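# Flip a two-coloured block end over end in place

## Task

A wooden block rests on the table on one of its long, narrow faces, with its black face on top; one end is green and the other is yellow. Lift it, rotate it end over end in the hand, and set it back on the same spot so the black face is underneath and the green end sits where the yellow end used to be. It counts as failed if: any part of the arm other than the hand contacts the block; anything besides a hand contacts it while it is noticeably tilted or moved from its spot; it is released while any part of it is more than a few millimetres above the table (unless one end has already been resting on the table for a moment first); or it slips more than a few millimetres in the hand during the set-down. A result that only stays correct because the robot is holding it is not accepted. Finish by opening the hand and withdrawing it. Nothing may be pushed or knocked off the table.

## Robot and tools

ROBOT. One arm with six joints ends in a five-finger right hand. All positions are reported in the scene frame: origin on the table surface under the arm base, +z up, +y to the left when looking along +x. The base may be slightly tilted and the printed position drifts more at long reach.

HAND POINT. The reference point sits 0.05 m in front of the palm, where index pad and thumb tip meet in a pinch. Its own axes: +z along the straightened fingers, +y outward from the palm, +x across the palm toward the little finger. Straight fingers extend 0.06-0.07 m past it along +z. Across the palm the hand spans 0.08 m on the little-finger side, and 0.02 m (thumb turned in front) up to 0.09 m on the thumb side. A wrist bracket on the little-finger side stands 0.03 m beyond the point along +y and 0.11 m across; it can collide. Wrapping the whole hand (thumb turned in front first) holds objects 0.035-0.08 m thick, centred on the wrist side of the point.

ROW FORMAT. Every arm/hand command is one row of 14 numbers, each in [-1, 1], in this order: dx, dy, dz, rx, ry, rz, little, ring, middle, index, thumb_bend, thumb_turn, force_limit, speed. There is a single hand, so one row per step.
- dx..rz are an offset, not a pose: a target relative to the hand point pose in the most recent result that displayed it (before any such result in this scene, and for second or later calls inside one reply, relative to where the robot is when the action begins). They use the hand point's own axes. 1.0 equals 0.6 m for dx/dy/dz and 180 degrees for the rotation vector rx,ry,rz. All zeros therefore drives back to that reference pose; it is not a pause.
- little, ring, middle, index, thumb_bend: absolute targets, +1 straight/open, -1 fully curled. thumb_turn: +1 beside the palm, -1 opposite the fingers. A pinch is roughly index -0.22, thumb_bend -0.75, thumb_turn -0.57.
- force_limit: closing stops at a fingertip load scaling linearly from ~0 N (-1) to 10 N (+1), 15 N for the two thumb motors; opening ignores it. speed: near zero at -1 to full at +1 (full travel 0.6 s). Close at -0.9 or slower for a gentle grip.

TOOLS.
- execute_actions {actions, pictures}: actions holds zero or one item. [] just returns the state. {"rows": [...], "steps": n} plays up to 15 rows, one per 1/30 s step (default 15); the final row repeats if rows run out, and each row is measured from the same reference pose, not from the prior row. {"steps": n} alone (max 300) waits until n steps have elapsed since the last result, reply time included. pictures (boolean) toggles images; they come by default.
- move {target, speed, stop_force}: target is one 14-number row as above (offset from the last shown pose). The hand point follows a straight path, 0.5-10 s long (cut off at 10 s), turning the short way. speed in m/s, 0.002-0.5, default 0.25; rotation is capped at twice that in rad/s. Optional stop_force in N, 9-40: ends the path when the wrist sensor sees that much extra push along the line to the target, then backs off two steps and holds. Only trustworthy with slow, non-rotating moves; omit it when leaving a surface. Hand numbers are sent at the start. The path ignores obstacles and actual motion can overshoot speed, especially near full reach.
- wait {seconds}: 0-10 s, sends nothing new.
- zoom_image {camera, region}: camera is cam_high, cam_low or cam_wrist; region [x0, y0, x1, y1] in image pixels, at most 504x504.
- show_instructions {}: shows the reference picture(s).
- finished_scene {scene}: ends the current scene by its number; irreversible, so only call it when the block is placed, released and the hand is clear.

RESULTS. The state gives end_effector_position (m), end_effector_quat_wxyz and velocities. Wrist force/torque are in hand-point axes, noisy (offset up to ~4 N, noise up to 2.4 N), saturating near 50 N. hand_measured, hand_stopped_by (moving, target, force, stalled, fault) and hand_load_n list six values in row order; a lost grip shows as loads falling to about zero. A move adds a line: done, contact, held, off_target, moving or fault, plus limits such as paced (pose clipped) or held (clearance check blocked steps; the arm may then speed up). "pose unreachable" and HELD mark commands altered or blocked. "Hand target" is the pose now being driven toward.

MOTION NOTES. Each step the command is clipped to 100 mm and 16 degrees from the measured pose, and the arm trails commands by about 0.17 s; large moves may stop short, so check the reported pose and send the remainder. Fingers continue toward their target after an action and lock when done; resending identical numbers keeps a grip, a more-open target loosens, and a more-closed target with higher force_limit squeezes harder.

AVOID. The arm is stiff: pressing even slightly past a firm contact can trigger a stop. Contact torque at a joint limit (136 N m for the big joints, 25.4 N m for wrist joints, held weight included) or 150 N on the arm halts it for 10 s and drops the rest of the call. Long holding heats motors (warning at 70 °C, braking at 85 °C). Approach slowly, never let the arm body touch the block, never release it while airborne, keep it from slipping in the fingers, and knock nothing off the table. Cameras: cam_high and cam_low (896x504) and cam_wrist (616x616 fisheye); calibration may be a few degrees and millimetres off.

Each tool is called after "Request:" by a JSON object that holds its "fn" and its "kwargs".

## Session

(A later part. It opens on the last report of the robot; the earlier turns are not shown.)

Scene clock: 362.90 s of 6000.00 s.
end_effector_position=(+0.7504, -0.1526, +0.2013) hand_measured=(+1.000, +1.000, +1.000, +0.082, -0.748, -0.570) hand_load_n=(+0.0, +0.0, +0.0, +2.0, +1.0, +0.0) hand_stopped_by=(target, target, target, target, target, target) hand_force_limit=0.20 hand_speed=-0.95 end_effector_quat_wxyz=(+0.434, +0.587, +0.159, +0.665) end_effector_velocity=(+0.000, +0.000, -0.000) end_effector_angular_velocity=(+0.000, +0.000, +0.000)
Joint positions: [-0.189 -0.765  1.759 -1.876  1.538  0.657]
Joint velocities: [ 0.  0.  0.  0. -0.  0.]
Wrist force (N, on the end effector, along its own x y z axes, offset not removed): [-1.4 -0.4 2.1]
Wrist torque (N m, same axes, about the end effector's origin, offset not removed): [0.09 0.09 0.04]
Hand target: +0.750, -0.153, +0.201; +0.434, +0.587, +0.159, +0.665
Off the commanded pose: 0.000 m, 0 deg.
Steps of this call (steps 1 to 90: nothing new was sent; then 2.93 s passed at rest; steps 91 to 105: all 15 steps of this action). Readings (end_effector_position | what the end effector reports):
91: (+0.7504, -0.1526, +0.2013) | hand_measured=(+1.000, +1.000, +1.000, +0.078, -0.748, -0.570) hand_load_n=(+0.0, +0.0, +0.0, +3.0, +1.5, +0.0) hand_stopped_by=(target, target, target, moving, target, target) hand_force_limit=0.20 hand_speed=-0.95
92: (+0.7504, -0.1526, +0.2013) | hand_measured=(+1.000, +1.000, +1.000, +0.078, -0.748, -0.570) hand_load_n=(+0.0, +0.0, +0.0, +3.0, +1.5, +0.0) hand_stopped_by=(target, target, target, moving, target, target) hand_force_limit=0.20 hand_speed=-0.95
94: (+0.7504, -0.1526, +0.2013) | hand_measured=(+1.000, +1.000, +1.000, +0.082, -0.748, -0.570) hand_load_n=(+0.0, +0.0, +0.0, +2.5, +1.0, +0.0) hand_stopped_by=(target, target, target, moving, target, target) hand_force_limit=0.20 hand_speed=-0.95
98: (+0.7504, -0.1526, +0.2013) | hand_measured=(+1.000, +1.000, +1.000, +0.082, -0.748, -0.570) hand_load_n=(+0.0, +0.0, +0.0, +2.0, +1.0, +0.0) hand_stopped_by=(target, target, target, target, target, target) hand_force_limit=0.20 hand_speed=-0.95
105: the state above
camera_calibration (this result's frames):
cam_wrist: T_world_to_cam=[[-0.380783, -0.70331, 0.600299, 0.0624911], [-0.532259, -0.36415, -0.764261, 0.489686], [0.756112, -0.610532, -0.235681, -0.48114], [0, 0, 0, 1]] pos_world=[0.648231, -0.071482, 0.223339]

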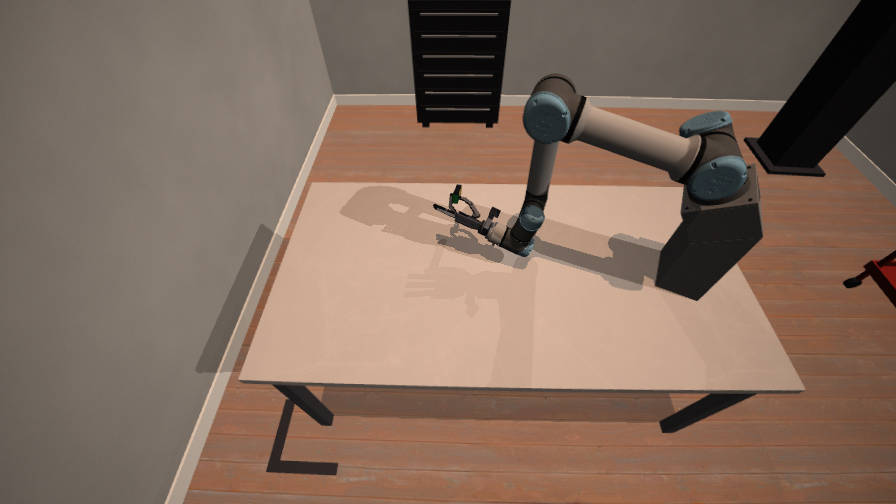

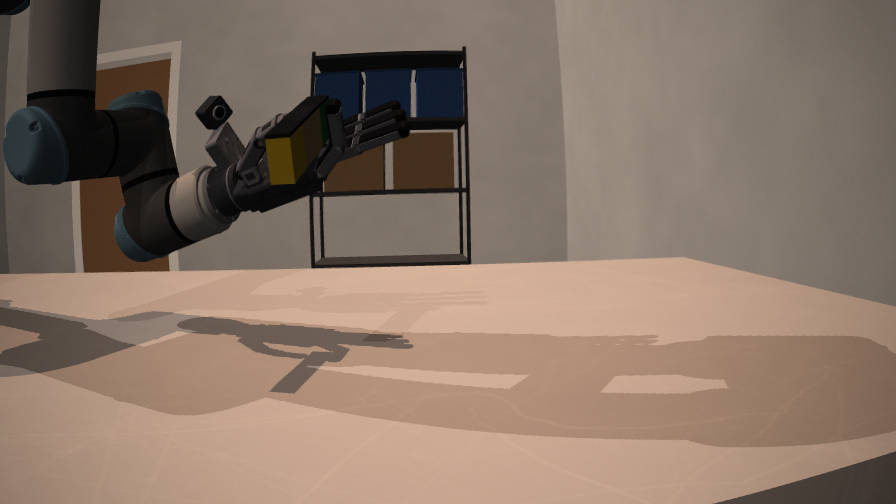

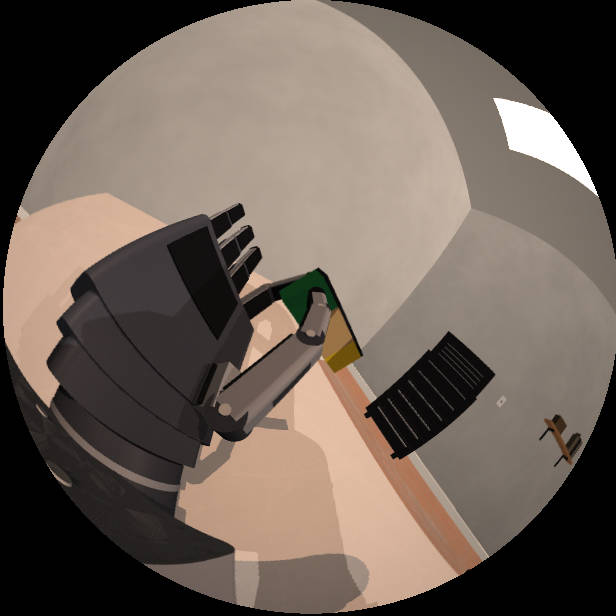

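No slip at 2 N. Loosen a bit more.

Request:
{"fn": "execute_actions", "kwargs": {"actions": [{"rows": [[0,0,0,0,0,0,1,1,1,0.084,-0.75,-0.57,0.2,-0.95]], "steps": 15}]}}

Scene clock: 367.33 s of 6000.00 s.
end_effector_position=(+0.7504, -0.1526, +0.2013) hand_measured=(+1.000, +1.000, +1.000, +0.084, -0.750, -0.570) hand_load_n=(+0.0, +0.0, +0.0, +1.5, +1.0, +0.0) hand_stopped_by=(target, target, target, target, target, target) hand_force_limit=0.20 hand_speed=-0.95 end_effector_quat_wxyz=(+0.434, +0.587, +0.159, +0.665) end_effector_velocity=(-0.000, +0.001, -0.001) end_effector_angular_velocity=(+0.002, +0.001, +0.001)
Joint positions: [-0.189 -0.765  1.759 -1.876  1.538  0.657]
Joint velocities: [ 0.001  0.001  0.     0.001 -0.     0.001]
Wrist force (N, on the end effector, along its own x y z axes, offset not removed): [-0.5 0.1 2.0]
Wrist torque (N m, same axes, about the end effector's origin, offset not removed): [0.07 -0.01 0.04]
Hand target: +0.750, -0.153, +0.201; +0.434, +0.587, +0.159, +0.665
Off the commanded pose: 0.000 m, 0 deg.
Steps of this call (steps 1 to 90: nothing new was sent; then 0.93 s passed at rest; steps 91 to 105: all 15 steps of this action). Readings (end_effector_position | what the end effector reports):
91: (+0.7504, -0.1526, +0.2013) | hand_measured=(+1.000, +1.000, +1.000, +0.082, -0.748, -0.570) hand_load_n=(+0.0, +0.0, +0.0, +2.0, +1.0, +0.0) hand_stopped_by=(target, target, target, moving, target, target) hand_force_limit=0.20 hand_speed=-0.95
92: (+0.7504, -0.1526, +0.2013) | hand_measured=(+1.000, +1.000, +1.000, +0.082, -0.748, -0.570) hand_load_n=(+0.0, +0.0, +0.0, +2.0, +1.0, +0.0) hand_stopped_by=(target, target, target, moving, target, target) hand_force_limit=0.20 hand_speed=-0.95
94: (+0.7504, -0.1526, +0.2013) | hand_measured=(+1.000, +1.000, +1.000, +0.084, -0.748, -0.570) hand_load_n=(+0.0, +0.0, +0.0, +1.5, +1.0, +0.0) hand_stopped_by=(target, target, target, moving, target, target) hand_force_limit=0.20 hand_speed=-0.95
98: (+0.7504, -0.1526, +0.2013) | hand_measured=(+1.000, +1.000, +1.000, +0.084, -0.750, -0.570) hand_load_n=(+0.0, +0.0, +0.0, +1.5, +1.0, +0.0) hand_stopped_by=(target, target, target, target, target, target) hand_force_limit=0.20 hand_speed=-0.95
105: the state above
camera_calibration (this result's frames):
cam_wrist: T_world_to_cam=[[-0.380783, -0.70331, 0.600299, 0.0624911], [-0.532259, -0.36415, -0.764261, 0.489686], [0.756112, -0.610532, -0.235681, -0.48114], [0, 0, 0, 1]] pos_world=[0.648231, -0.0714821, 0.223339]

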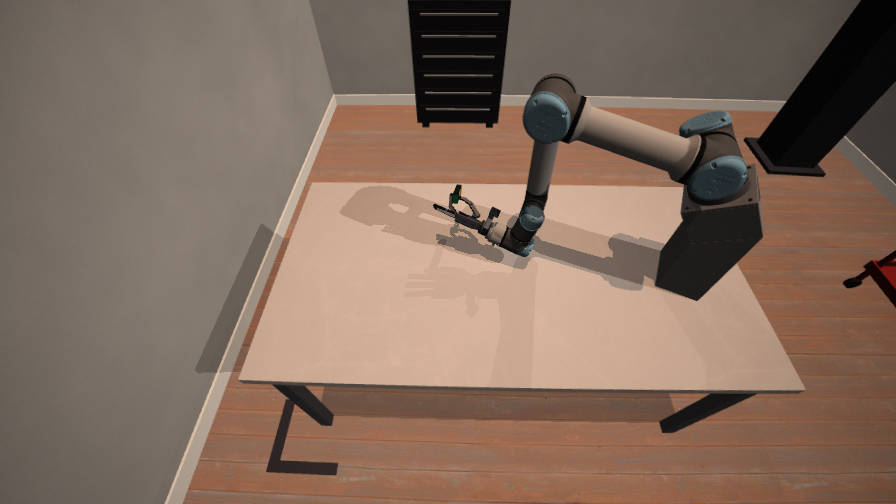

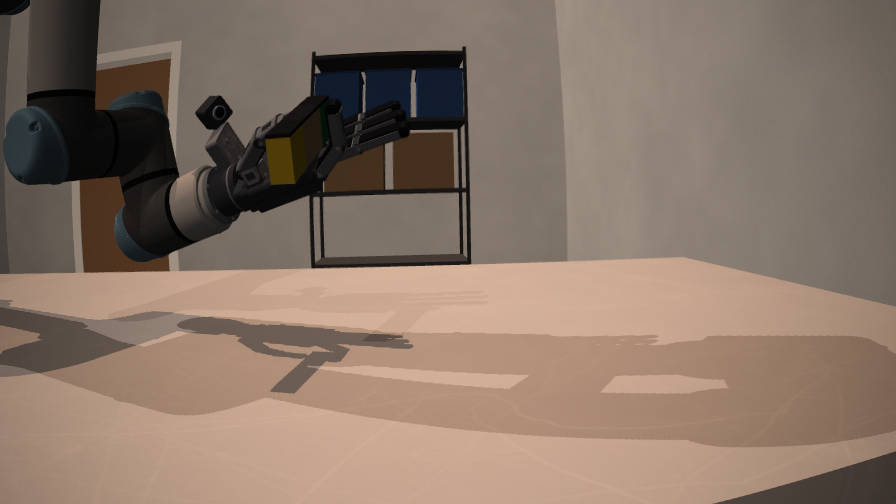

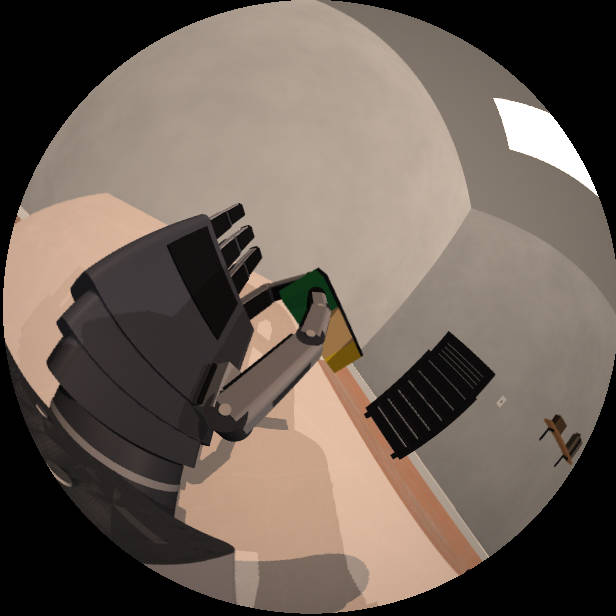

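Request:
{"fn": "execute_actions", "kwargs": {"actions": [{"rows": [[0,0,0,0,0,0,1,1,1,0.086,-0.75,-0.57,0.2,-0.95],[0,0,0,0,0,0,1,1,1,0.086,-0.75,-0.57,0.2,-0.95],[0,0,0,0,0,0,1,1,1,0.086,-0.75,-0.57,0.2,-0.95],[0,0,0,0,0,0,1,1,1,0.086,-0.75,-0.57,0.2,-0.95],[0,0,0,0,0,0,1,1,1,0.086,-0.75,-0.57,0.2,-0.95],[0,0,0,0,0,0,1,1,1,0.086,-0.75,-0.57,0.2,-0.95],[0,0,0,0,0,0,1,1,1,0.086,-0.75,-0.57,0.2,-0.95],[0,0,0,0,0,0,1,1,1,0.086,-0.75,-0.57,0.2,-0.95],[0,0,0,0,0,0,1,1,1,0.086,-0.75,-0.57,0.2,-0.95],[0,0,0,0,0,0,1,1,1,0.086,-0.75,-0.57,0.2,-0.95],[0,0,0,0,0,0,1,1,1,0.086,-0.75,-0.57,0.2,-0.95],[0,0,0,0,0,0,1,1,1,0.086,-0.75,-0.57,0.2,-0.95],[0,0,0,0,0,0,1,1,1,0.080,-0.75,-0.57,0.2,-0.95]], "steps": 15}]}}

Scene clock: 385.23 s of 6000.00 s.
end_effector_position=(+0.7504, -0.1526, +0.2013) hand_measured=(+1.000, +1.000, +1.000, +0.086, -0.750, -0.570) hand_load_n=(+0.0, +0.0, +0.0, +1.5, +0.5, +0.0) hand_stopped_by=(target, target, target, moving, target, target) hand_force_limit=0.20 hand_speed=-0.95 end_effector_quat_wxyz=(+0.434, +0.587, +0.159, +0.665) end_effector_velocity=(+0.000, +0.000, +0.000) end_effector_angular_velocity=(-0.000, -0.001, +0.001)
Joint positions: [-0.189 -0.765  1.759 -1.876  1.538  0.657]
Joint velocities: [ 0.     0.    -0.    -0.001 -0.001 -0.   ]
Wrist force (N, on the end effector, along its own x y z axes, offset not removed): [-0.1 -0.2 1.9]
Wrist torque (N m, same axes, about the end effector's origin, offset not removed): [0.05 -0.06 0.07]
Hand target: +0.750, -0.153, +0.201; +0.434, +0.587, +0.159, +0.665
Off the commanded pose: 0.000 m, 0 deg.
Steps of this call (steps 1 to 90: nothing new was sent; then 14.40 s passed at rest; steps 91 to 105: all 15 steps of this action). Readings (end_effector_position | what the end effector reports):
91: (+0.7504, -0.1526, +0.2013) | hand_measured=(+1.000, +1.000, +1.000, +0.084, -0.750, -0.570) hand_load_n=(+0.0, +0.0, +0.0, +1.5, +1.0, +0.0) hand_stopped_by=(target, target, target, moving, target, target) hand_force_limit=0.20 hand_speed=-0.95
92: (+0.7504, -0.1526, +0.2013) | hand_measured=(+1.000, +1.000, +1.000, +0.084, -0.750, -0.570) hand_load_n=(+0.0, +0.0, +0.0, +1.5, +1.0, +0.0) hand_stopped_by=(target, target, target, moving, target, target) hand_force_limit=0.20 hand_speed=-0.95
94: (+0.7504, -0.1526, +0.2013) | hand_measured=(+1.000, +1.000, +1.000, +0.086, -0.750, -0.570) hand_load_n=(+0.0, +0.0, +0.0, +1.0, +1.0, +0.0) hand_stopped_by=(target, target, target, moving, target, target) hand_force_limit=0.20 hand_speed=-0.95
98: (+0.7504, -0.1526, +0.2013) | hand_measured=(+1.000, +1.000, +1.000, +0.086, -0.750, -0.570) hand_load_n=(+0.0, +0.0, +0.0, +1.5, +0.5, +0.0) hand_stopped_by=(target, target, target, target, target, target) hand_force_limit=0.20 hand_speed=-0.95
105: the state above
camera_calibration (this result's frames):
cam_wrist: T_world_to_cam=[[-0.380783, -0.70331, 0.600299, 0.0624912], [-0.532259, -0.36415, -0.764262, 0.489686], [0.756112, -0.610532, -0.235681, -0.481141], [0, 0, 0, 1]] pos_world=[0.648232, -0.071482, 0.22334]

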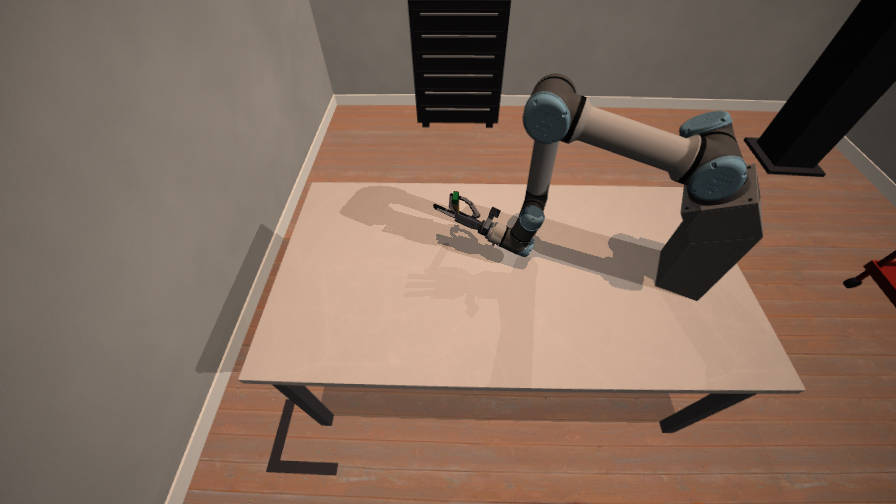

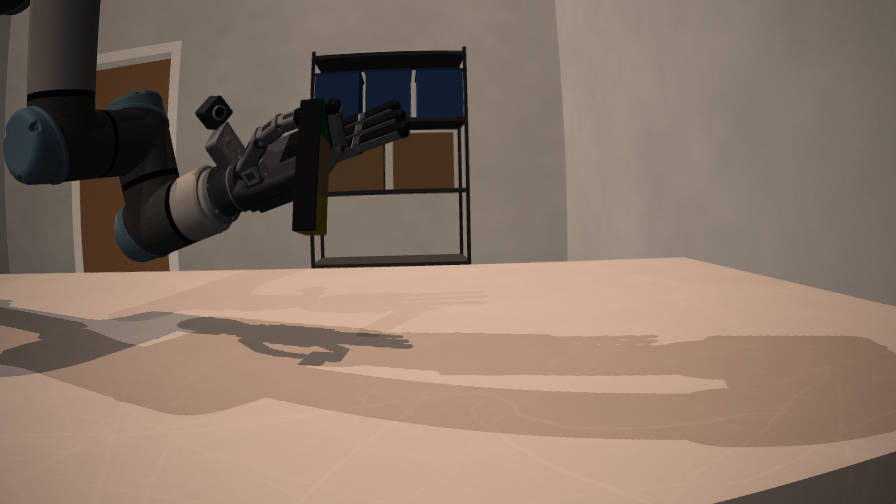

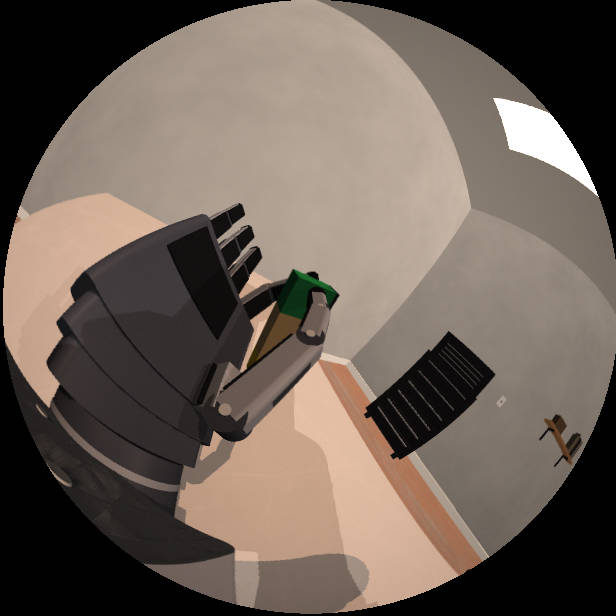

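It swung. Tighten firmly now.

Request:
{"fn": "execute_actions", "kwargs": {"actions": [{"rows": [[0,0,0,0,0,0,1,1,1,-0.35,-0.75,-0.57,0.4,-0.95]], "steps": 15}]}}

Scene clock: 393.50 s of 6000.00 s.
end_effector_position=(+0.7504, -0.1526, +0.2013) hand_measured=(+1.000, +1.000, +1.000, +0.066, -0.748, -0.570) hand_load_n=(+0.0, +0.0, +0.0, +7.5, +2.0, +0.0) hand_stopped_by=(target, target, target, force, target, target) hand_force_limit=0.40 hand_speed=-0.95 end_effector_quat_wxyz=(+0.434, +0.587, +0.159, +0.665) end_effector_velocity=(+0.001, +0.000, +0.001) end_effector_angular_velocity=(-0.001, -0.002, +0.000)
Joint positions: [-0.189 -0.765  1.759 -1.876  1.538  0.657]
Joint velocities: [ 0.    -0.001 -0.001 -0.    -0.001 -0.001]
Wrist force (N, on the end effector, along its own x y z axes, offset not removed): [0.5 -2.6 3.6]
Wrist torque (N m, same axes, about the end effector's origin, offset not removed): [-0.44 -0.25 0.05]
Hand target: +0.750, -0.153, +0.201; +0.434, +0.587, +0.159, +0.665
Off the commanded pose: 0.000 m, 0 deg.
Steps of this call (steps 1 to 90: nothing new was sent; then 4.77 s passed at rest; steps 91 to 105: all 15 steps of this action). Readings (end_effector_position | what the end effector reports):
91: (+0.7504, -0.1526, +0.2013) | hand_measured=(+1.000, +1.000, +1.000, +0.080, -0.750, -0.570) hand_load_n=(+0.0, +0.0, +0.0, +2.5, +1.0, +0.0) hand_stopped_by=(target, target, target, moving, target, target) hand_force_limit=0.40 hand_speed=-0.95
92: (+0.7504, -0.1526, +0.2013) | hand_measured=(+1.000, +1.000, +1.000, +0.080, -0.750, -0.570) hand_load_n=(+0.0, +0.0, +0.0, +2.5, +1.0, +0.0) hand_stopped_by=(target, target, target, moving, target, target) hand_force_limit=0.40 hand_speed=-0.95
94: (+0.7504, -0.1526, +0.2013) | hand_measured=(+1.000, +1.000, +1.000, +0.078, -0.750, -0.570) hand_load_n=(+0.0, +0.0, +0.0, +3.5, +1.0, +0.0) hand_stopped_by=(target, target, target, moving, target, target) hand_force_limit=0.40 hand_speed=-0.95
98: (+0.7504, -0.1526, +0.2013) | hand_measured=(+1.000, +1.000, +1.000, +0.068, -0.750, -0.570) hand_load_n=(+0.0, +0.0, +0.0, +7.0, +2.0, +0.0) hand_stopped_by=(target, target, target, moving, target, target) hand_force_limit=0.40 hand_speed=-0.95
105: the state above
camera_calibration (this result's frames):
cam_wrist: T_world_to_cam=[[-0.380783, -0.70331, 0.600299, 0.0624912], [-0.532258, -0.36415, -0.764262, 0.489686], [0.756112, -0.610532, -0.235681, -0.481141], [0, 0, 0, 1]] pos_world=[0.648232, -0.071482, 0.22334]

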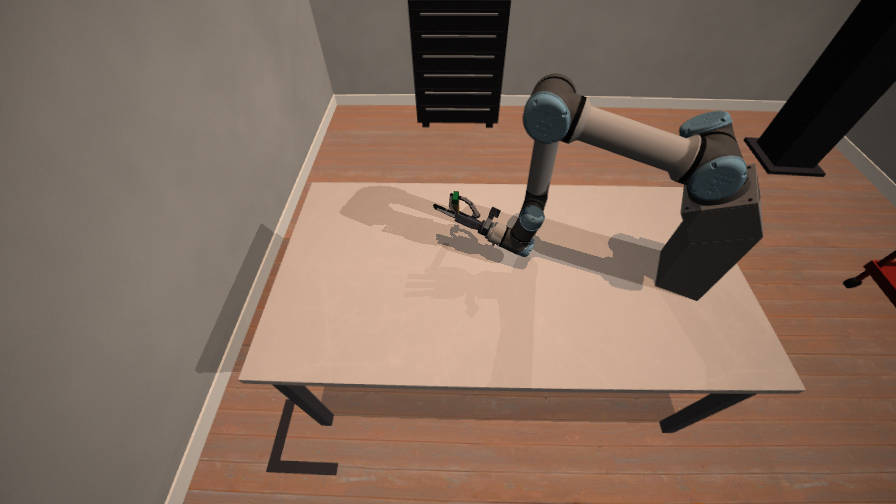

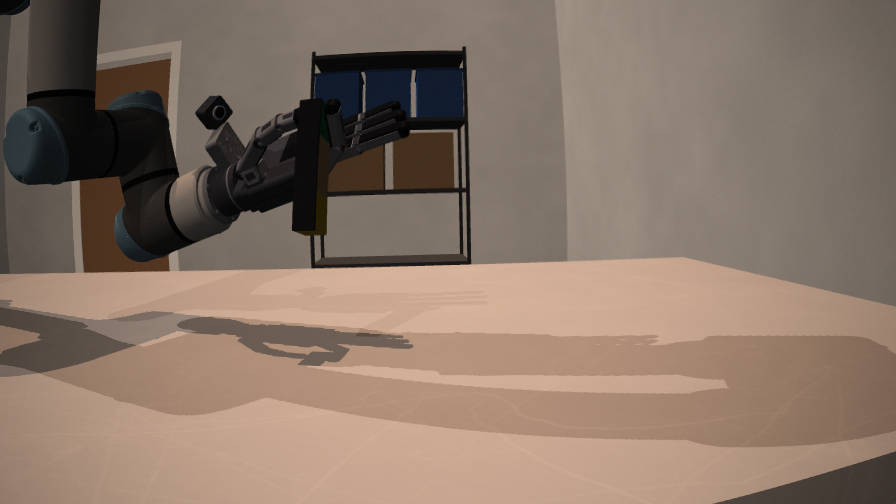

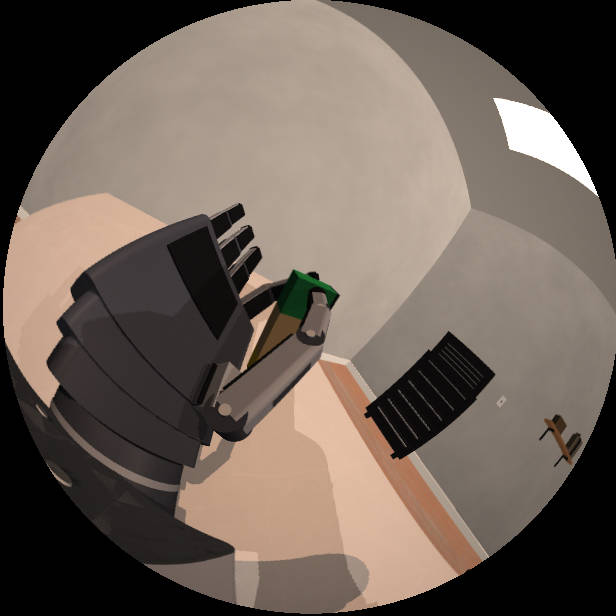

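Request:
{"fn": "zoom_image", "kwargs": {"camera": "cam_low", "region": [230, 80, 410, 250]}}

Request:
{"fn": "zoom_image", "kwargs": {"camera": "cam_wrist", "region": [220, 250, 380, 400]}}

Region (230, 80, 410, 250) of cam_low's 896x504 image, scaled by 2.800, with more detail than that image has.

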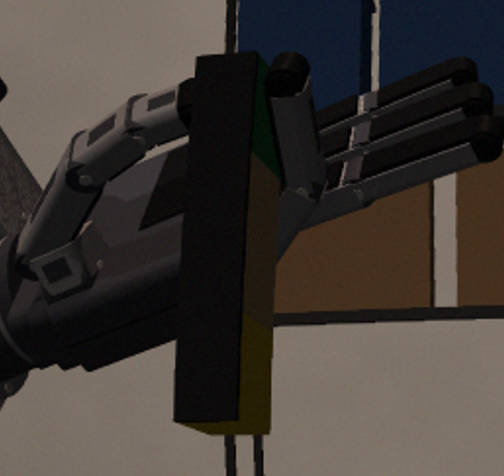

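Region (220, 250, 380, 400) of cam_wrist's 616x616 image, scaled by 3.150, with more detail than that image has; it fills the top 472 rows of this view, and the rest is white.

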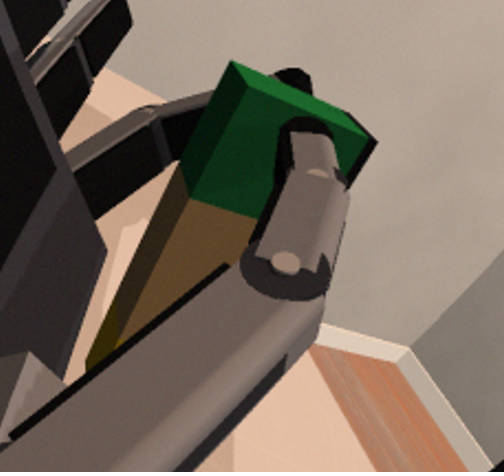

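Request:
{"fn": "move", "kwargs": {"target": [-0.1493, 0.0163, 0.0032, -0.01055, -0.1716, 0.4990, 1, 1, 1, -0.35, -0.75, -0.57, 0.4, -0.95], "speed": 0.11}}

Scene clock: 436.37 s of 6000.00 s.
end_effector_position=(+0.7424, -0.2270, +0.1514) hand_measured=(+1.000, +1.000, +1.000, +0.066, -0.748, -0.570) hand_load_n=(+0.0, +0.0, +0.0, +7.5, +2.0, +0.0) hand_stopped_by=(target, target, target, force, target, target) hand_force_limit=0.40 hand_speed=-0.95 end_effector_quat_wxyz=(-0.123, +0.660, -0.415, +0.614) end_effector_velocity=(-0.000, +0.000, -0.001) end_effector_angular_velocity=(+0.012, -0.000, +0.002)
Joint positions: [-0.363 -1.17   1.867 -1.104  1.463  2.332]
Joint velocities: [-0.003 -0.002 -0.     0.006 -0.007  0.012]
Wrist force (N, on the end effector, along its own x y z axes, offset not removed): [0.1 1.0 3.4]
Wrist torque (N m, same axes, about the end effector's origin, offset not removed): [0.01 -0.06 0.11]
Hand target: +0.742, -0.227, +0.151; -0.124, +0.660, -0.415, +0.613
Off the commanded pose: 0.000 m, 0 deg.
After step 90, 31.93 s passed at rest.
move: done
camera_calibration (this result's frames):
cam_wrist: T_world_to_cam=[[-0.359098, -0.49707, -0.789917, 0.278273], [-0.397552, 0.847213, -0.352396, 0.532717], [0.844394, 0.187488, -0.501844, -0.376368], [0, 0, 0, 1]] pos_world=[0.629513, -0.242439, 0.218661]

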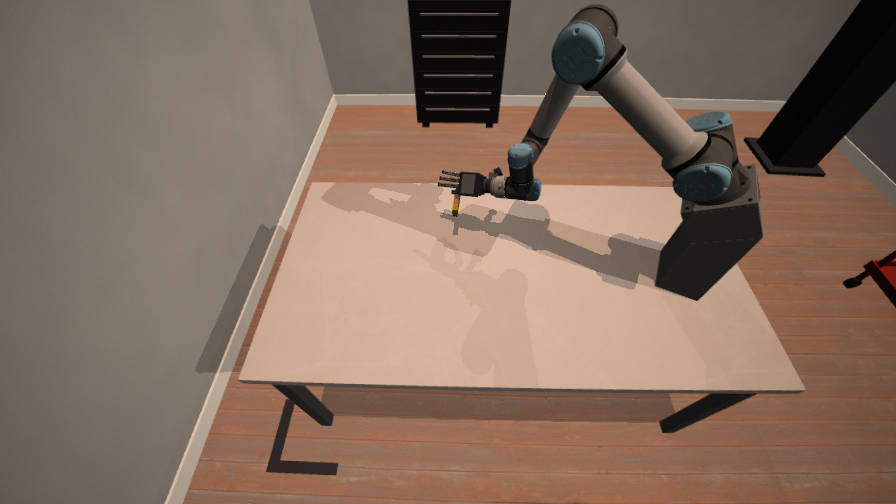

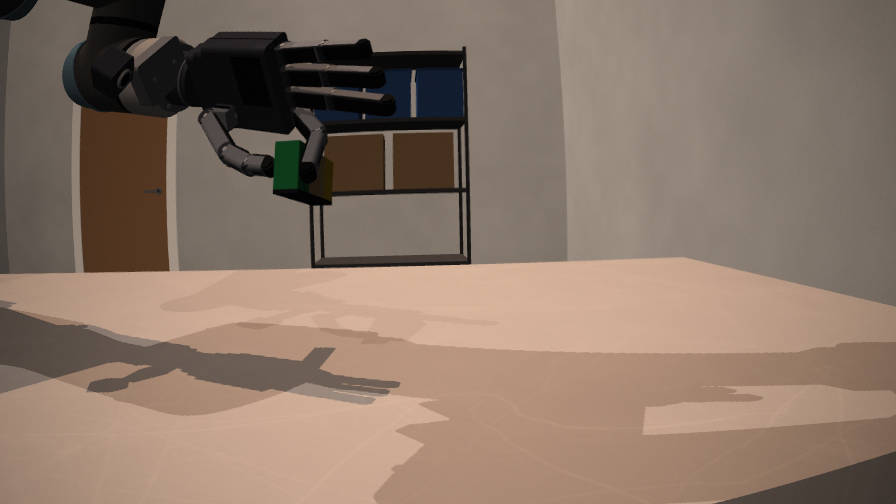

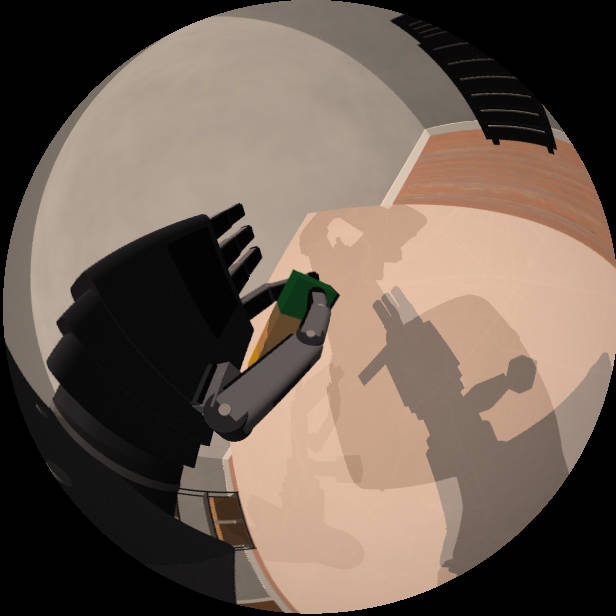

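Request:
{"fn": "zoom_image", "kwargs": {"camera": "cam_low", "region": [250, 125, 350, 220]}}

Region (250, 125, 350, 220) of cam_low's 896x504 image, scaled by 5.040, with more detail than that image has; it fills the top 479 rows of this view, and the rest is white.

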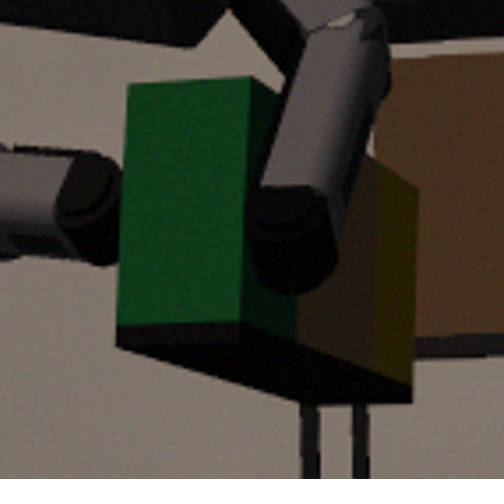

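Request:
{"fn": "move", "kwargs": {"target": [-0.1241, 0.1163, 0.04135, -0.00056, -0.00903, 0.02627, 1, 1, 1, -0.35, -0.75, -0.57, 0.4, -0.95], "speed": 0.07}}

Scene clock: 530.83 s of 6000.00 s.
end_effector_position=(+0.7445, -0.2272, +0.0467) hand_measured=(+1.000, +1.000, +1.000, +0.066, -0.748, -0.570) hand_load_n=(+0.0, +0.0, +0.0, +7.5, +2.0, +0.0) hand_stopped_by=(target, target, target, force, target, target) hand_force_limit=0.40 hand_speed=-0.95 end_effector_quat_wxyz=(-0.154, +0.651, -0.441, +0.598) end_effector_velocity=(-0.000, +0.000, -0.003) end_effector_angular_velocity=(+0.003, +0.001, -0.001)
Joint positions: [-0.375 -0.934  1.723 -1.175  1.433  2.416]
Joint velocities: [ 0.     0.006 -0.004 -0.     0.     0.002]
Wrist force (N, on the end effector, along its own x y z axes, offset not removed): [-0.8 -0.3 1.1]
Wrist torque (N m, same axes, about the end effector's origin, offset not removed): [0.01 0.11 0.03]
Hand target: +0.745, -0.227, +0.046; -0.154, +0.651, -0.441, +0.598
Off the commanded pose: 0.000 m, 0 deg.
After step 90, 89.53 s passed at rest.
move: done
camera_calibration (this result's frames):
cam_wrist: T_world_to_cam=[[-0.351339, -0.426702, -0.833358, 0.208429], [-0.394426, 0.874719, -0.281592, 0.497499], [0.849111, 0.229764, -0.475626, -0.425793], [0, 0, 0, 1]] pos_world=[0.631001, -0.248403, 0.11127]

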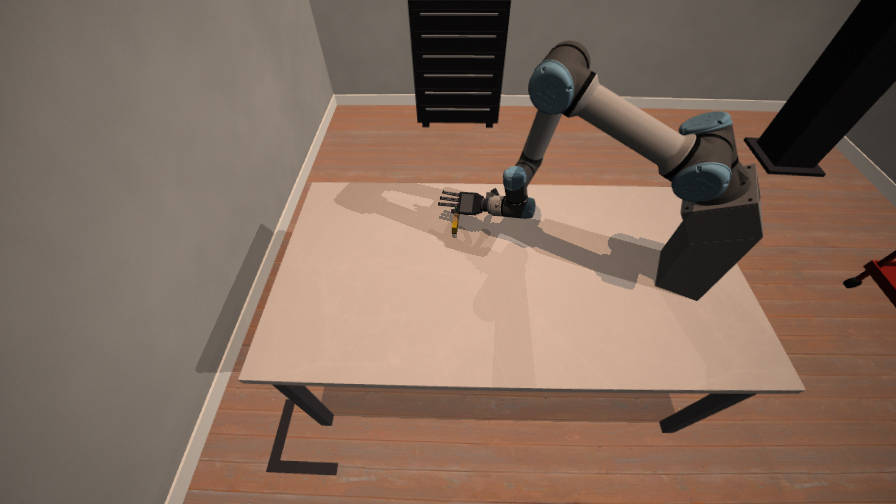

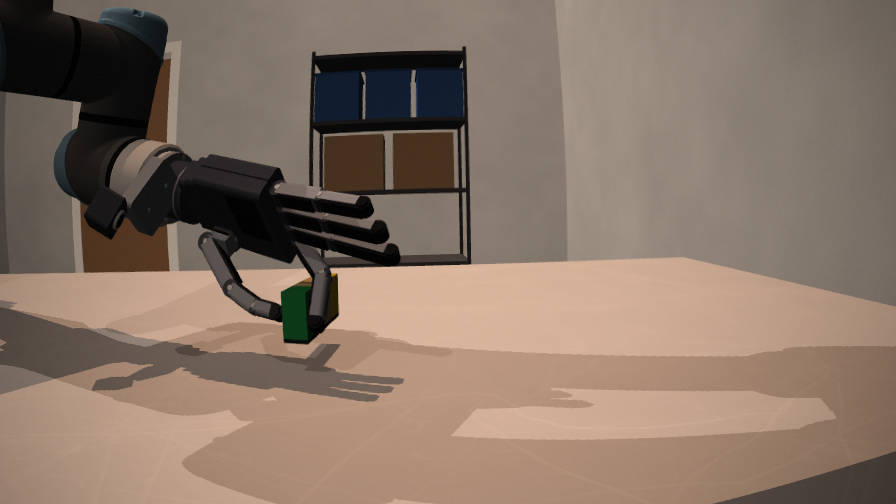

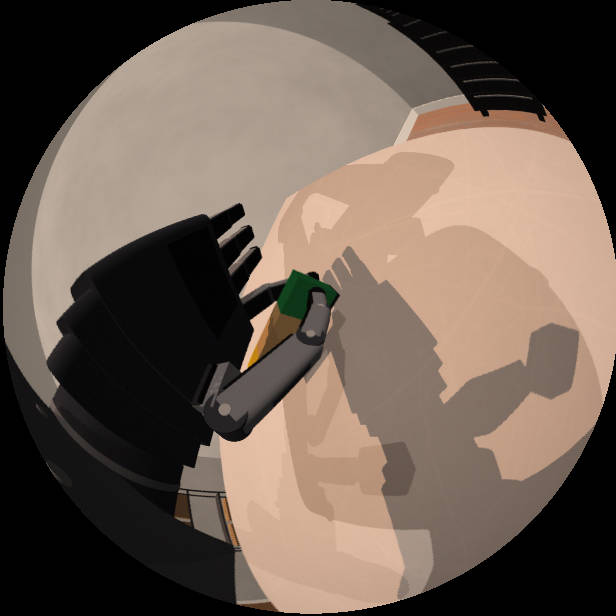

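Request:
{"fn": "zoom_image", "kwargs": {"camera": "cam_low", "region": [260, 260, 370, 365]}}

Region (260, 260, 370, 365) of cam_low's 896x504 image, scaled by 4.582, with more detail than that image has; it fills the top 481 rows of this view, and the rest is white.

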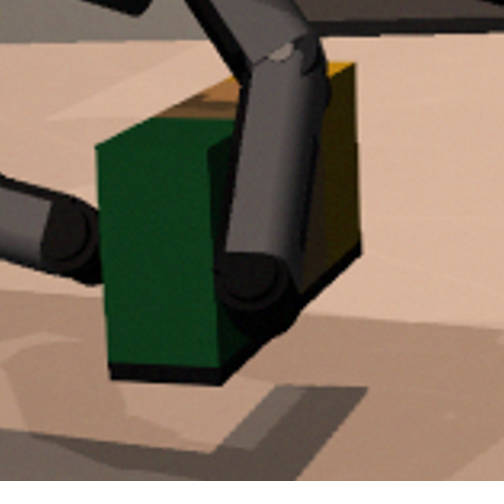

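Request:
{"fn": "move", "kwargs": {"target": [-0.02253, 0.02500, 0.00970, 0, 0, 0, 1, 1, 1, -0.35, -0.75, -0.57, 0.4, -0.95], "speed": 0.02}}

Scene clock: 588.87 s of 6000.00 s.
end_effector_position=(+0.7453, -0.2274, +0.0259) hand_measured=(+1.000, +1.000, +1.000, +0.066, -0.748, -0.570) hand_load_n=(+0.0, +0.0, +0.0, +7.5, +2.0, +0.0) hand_stopped_by=(target, target, target, force, target, target) hand_force_limit=0.40 hand_speed=-0.95 end_effector_quat_wxyz=(-0.154, +0.651, -0.441, +0.598) end_effector_velocity=(+0.000, +0.000, -0.002) end_effector_angular_velocity=(+0.000, +0.000, +0.000)
Joint positions: [-0.374 -0.885  1.687 -1.187  1.435  2.416]
Joint velocities: [ 0.001  0.005 -0.005 -0.     0.    -0.   ]
Wrist force (N, on the end effector, along its own x y z axes, offset not removed): [-1.1 0.4 2.8]
Wrist torque (N m, same axes, about the end effector's origin, offset not removed): [0.11 0.10 0.00]
Hand target: +0.745, -0.227, +0.026; -0.154, +0.651, -0.441, +0.598
Off the commanded pose: 0.000 m, 0 deg.
After step 90, 53.70 s passed at rest.
move: done
camera_calibration (this result's frames):
cam_wrist: T_world_to_cam=[[-0.351336, -0.426701, -0.833361, 0.191371], [-0.394427, 0.874719, -0.281591, 0.492125], [0.849112, 0.229767, -0.475622, -0.436355], [0, 0, 0, 1]] pos_world=[0.631857, -0.248554, 0.0905187]

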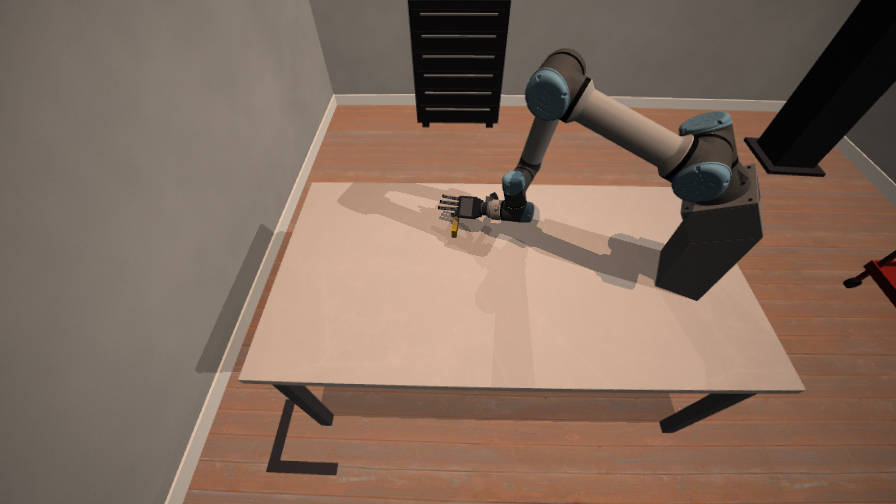

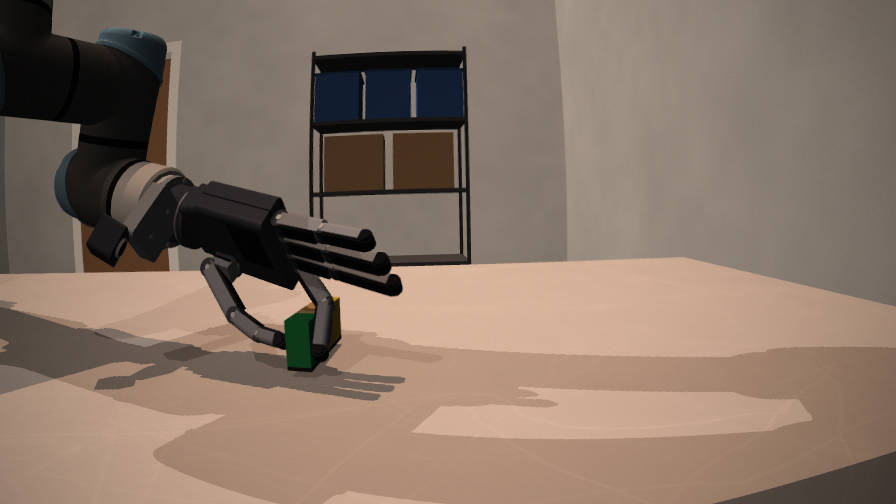

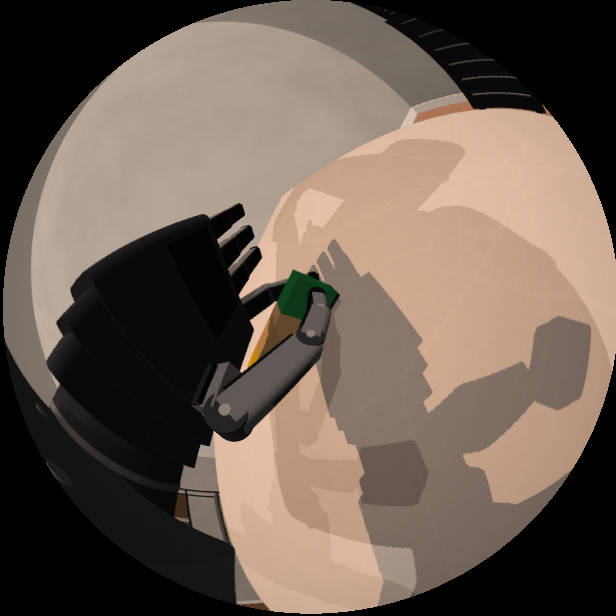

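Request:
{"fn": "zoom_image", "kwargs": {"camera": "cam_low", "region": [260, 290, 370, 395]}}

Request:
{"fn": "zoom_image", "kwargs": {"camera": "cam_high", "region": [420, 195, 490, 255]}}

Region (260, 290, 370, 395) of cam_low's 896x504 image, scaled by 4.582, with more detail than that image has; it fills the top 481 rows of this view, and the rest is white.

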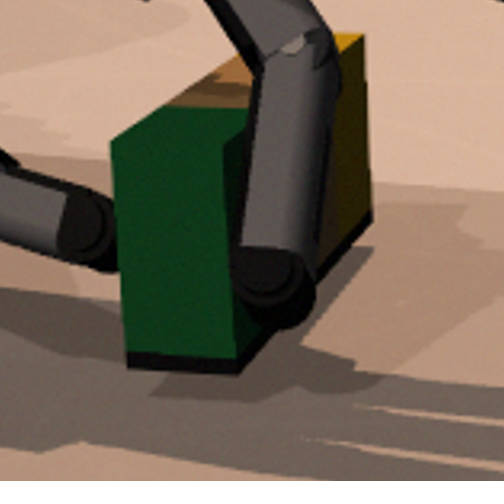

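Region (420, 195, 490, 255) of cam_high's 896x504 image, scaled by 7.200, with more detail than that image has; it fills the top 432 rows of this view, and the rest is white.

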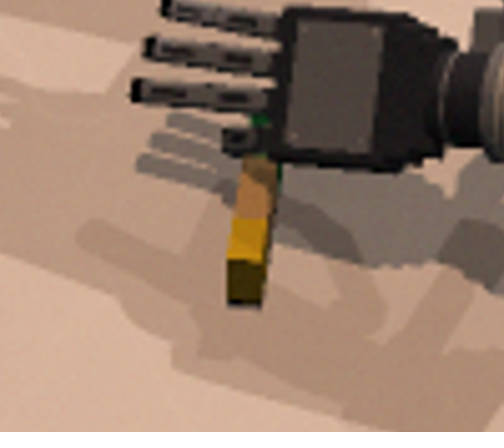

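Request:
{"fn": "move", "kwargs": {"target": [0.00419, 0.00678, 0.00459, 0, 0, 0, 1, 1, 1, -0.35, -0.75, -0.57, 0.4, -0.95], "speed": 0.01}}

Request:
{"fn": "zoom_image", "kwargs": {"camera": "cam_low", "region": [260, 290, 370, 395]}}

Request:
{"fn": "zoom_image", "kwargs": {"camera": "cam_high", "region": [420, 195, 490, 255]}}

Scene clock: 619.03 s of 6000.00 s.
end_effector_position=(+0.7460, -0.2323, +0.0240) hand_measured=(+1.000, +1.000, +1.000, +0.066, -0.748, -0.570) hand_load_n=(+0.0, +0.0, +0.0, +7.5, +2.0, +0.0) hand_stopped_by=(target, target, target, force, target, target) hand_force_limit=0.40 hand_speed=-0.95 end_effector_quat_wxyz=(-0.154, +0.651, -0.441, +0.598) end_effector_velocity=(-0.000, -0.001, -0.002) end_effector_angular_velocity=(+0.001, +0.002, +0.000)
Joint positions: [-0.38  -0.881  1.678 -1.184  1.429  2.418]
Joint velocities: [-0.002  0.003 -0.003  0.002 -0.002  0.001]
Wrist force (N, on the end effector, along its own x y z axes, offset not removed): [-0.7 -0.2 2.8]
Wrist torque (N m, same axes, about the end effector's origin, offset not removed): [0.04 0.00 0.09]
Hand target: +0.746, -0.232, +0.024; -0.154, +0.651, -0.441, +0.598
Off the commanded pose: 0.000 m, 0 deg.
After step 90, 26.40 s passed at rest.
move: done
camera_calibration (this result's frames):
cam_wrist: T_world_to_cam=[[-0.351338, -0.426705, -0.833357, 0.187905], [-0.394426, 0.874718, -0.281595, 0.496122], [0.849111, 0.229763, -0.475625, -0.436681], [0, 0, 0, 1]] pos_world=[0.632493, -0.253454, 0.0886015]

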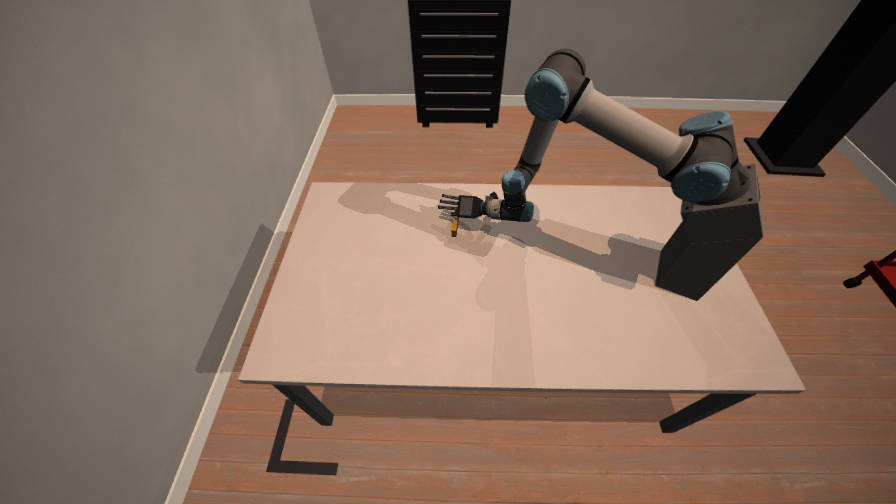

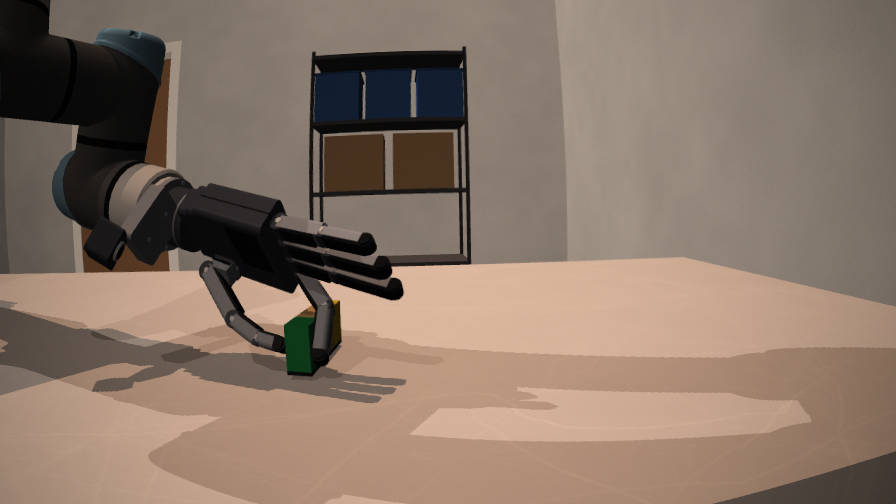

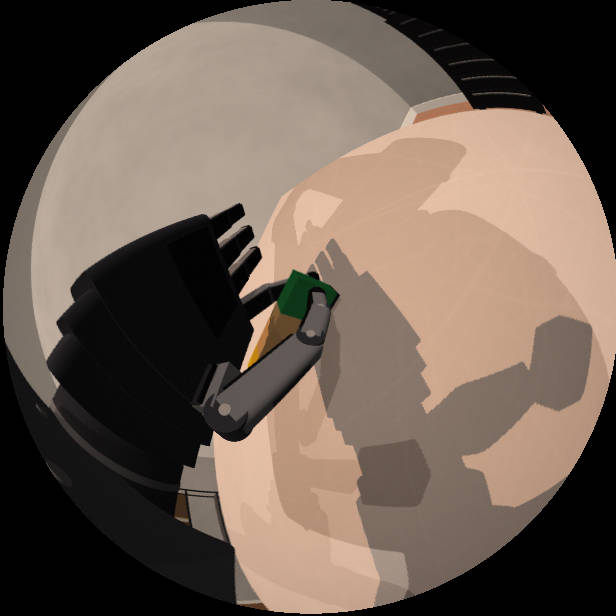

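Region (260, 290, 370, 395) of cam_low's 896x504 image, scaled by 4.582, with more detail than that image has; it fills the top 481 rows of this view, and the rest is white.

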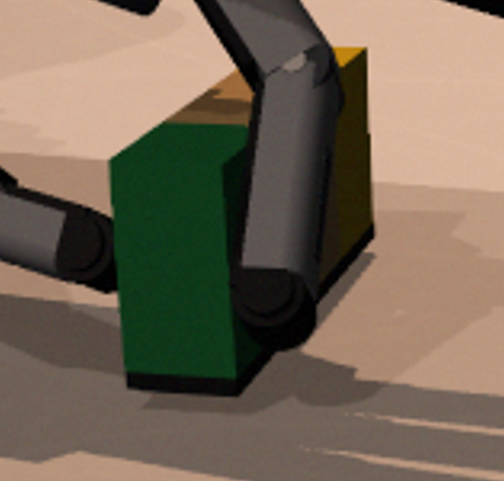

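Region (420, 195, 490, 255) of cam_high's 896x504 image, scaled by 7.200, with more detail than that image has; it fills the top 432 rows of this view, and the rest is white.

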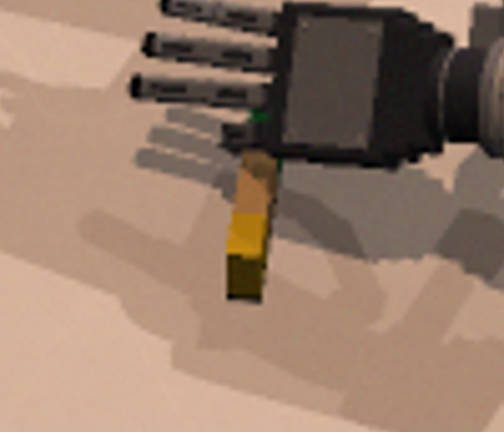

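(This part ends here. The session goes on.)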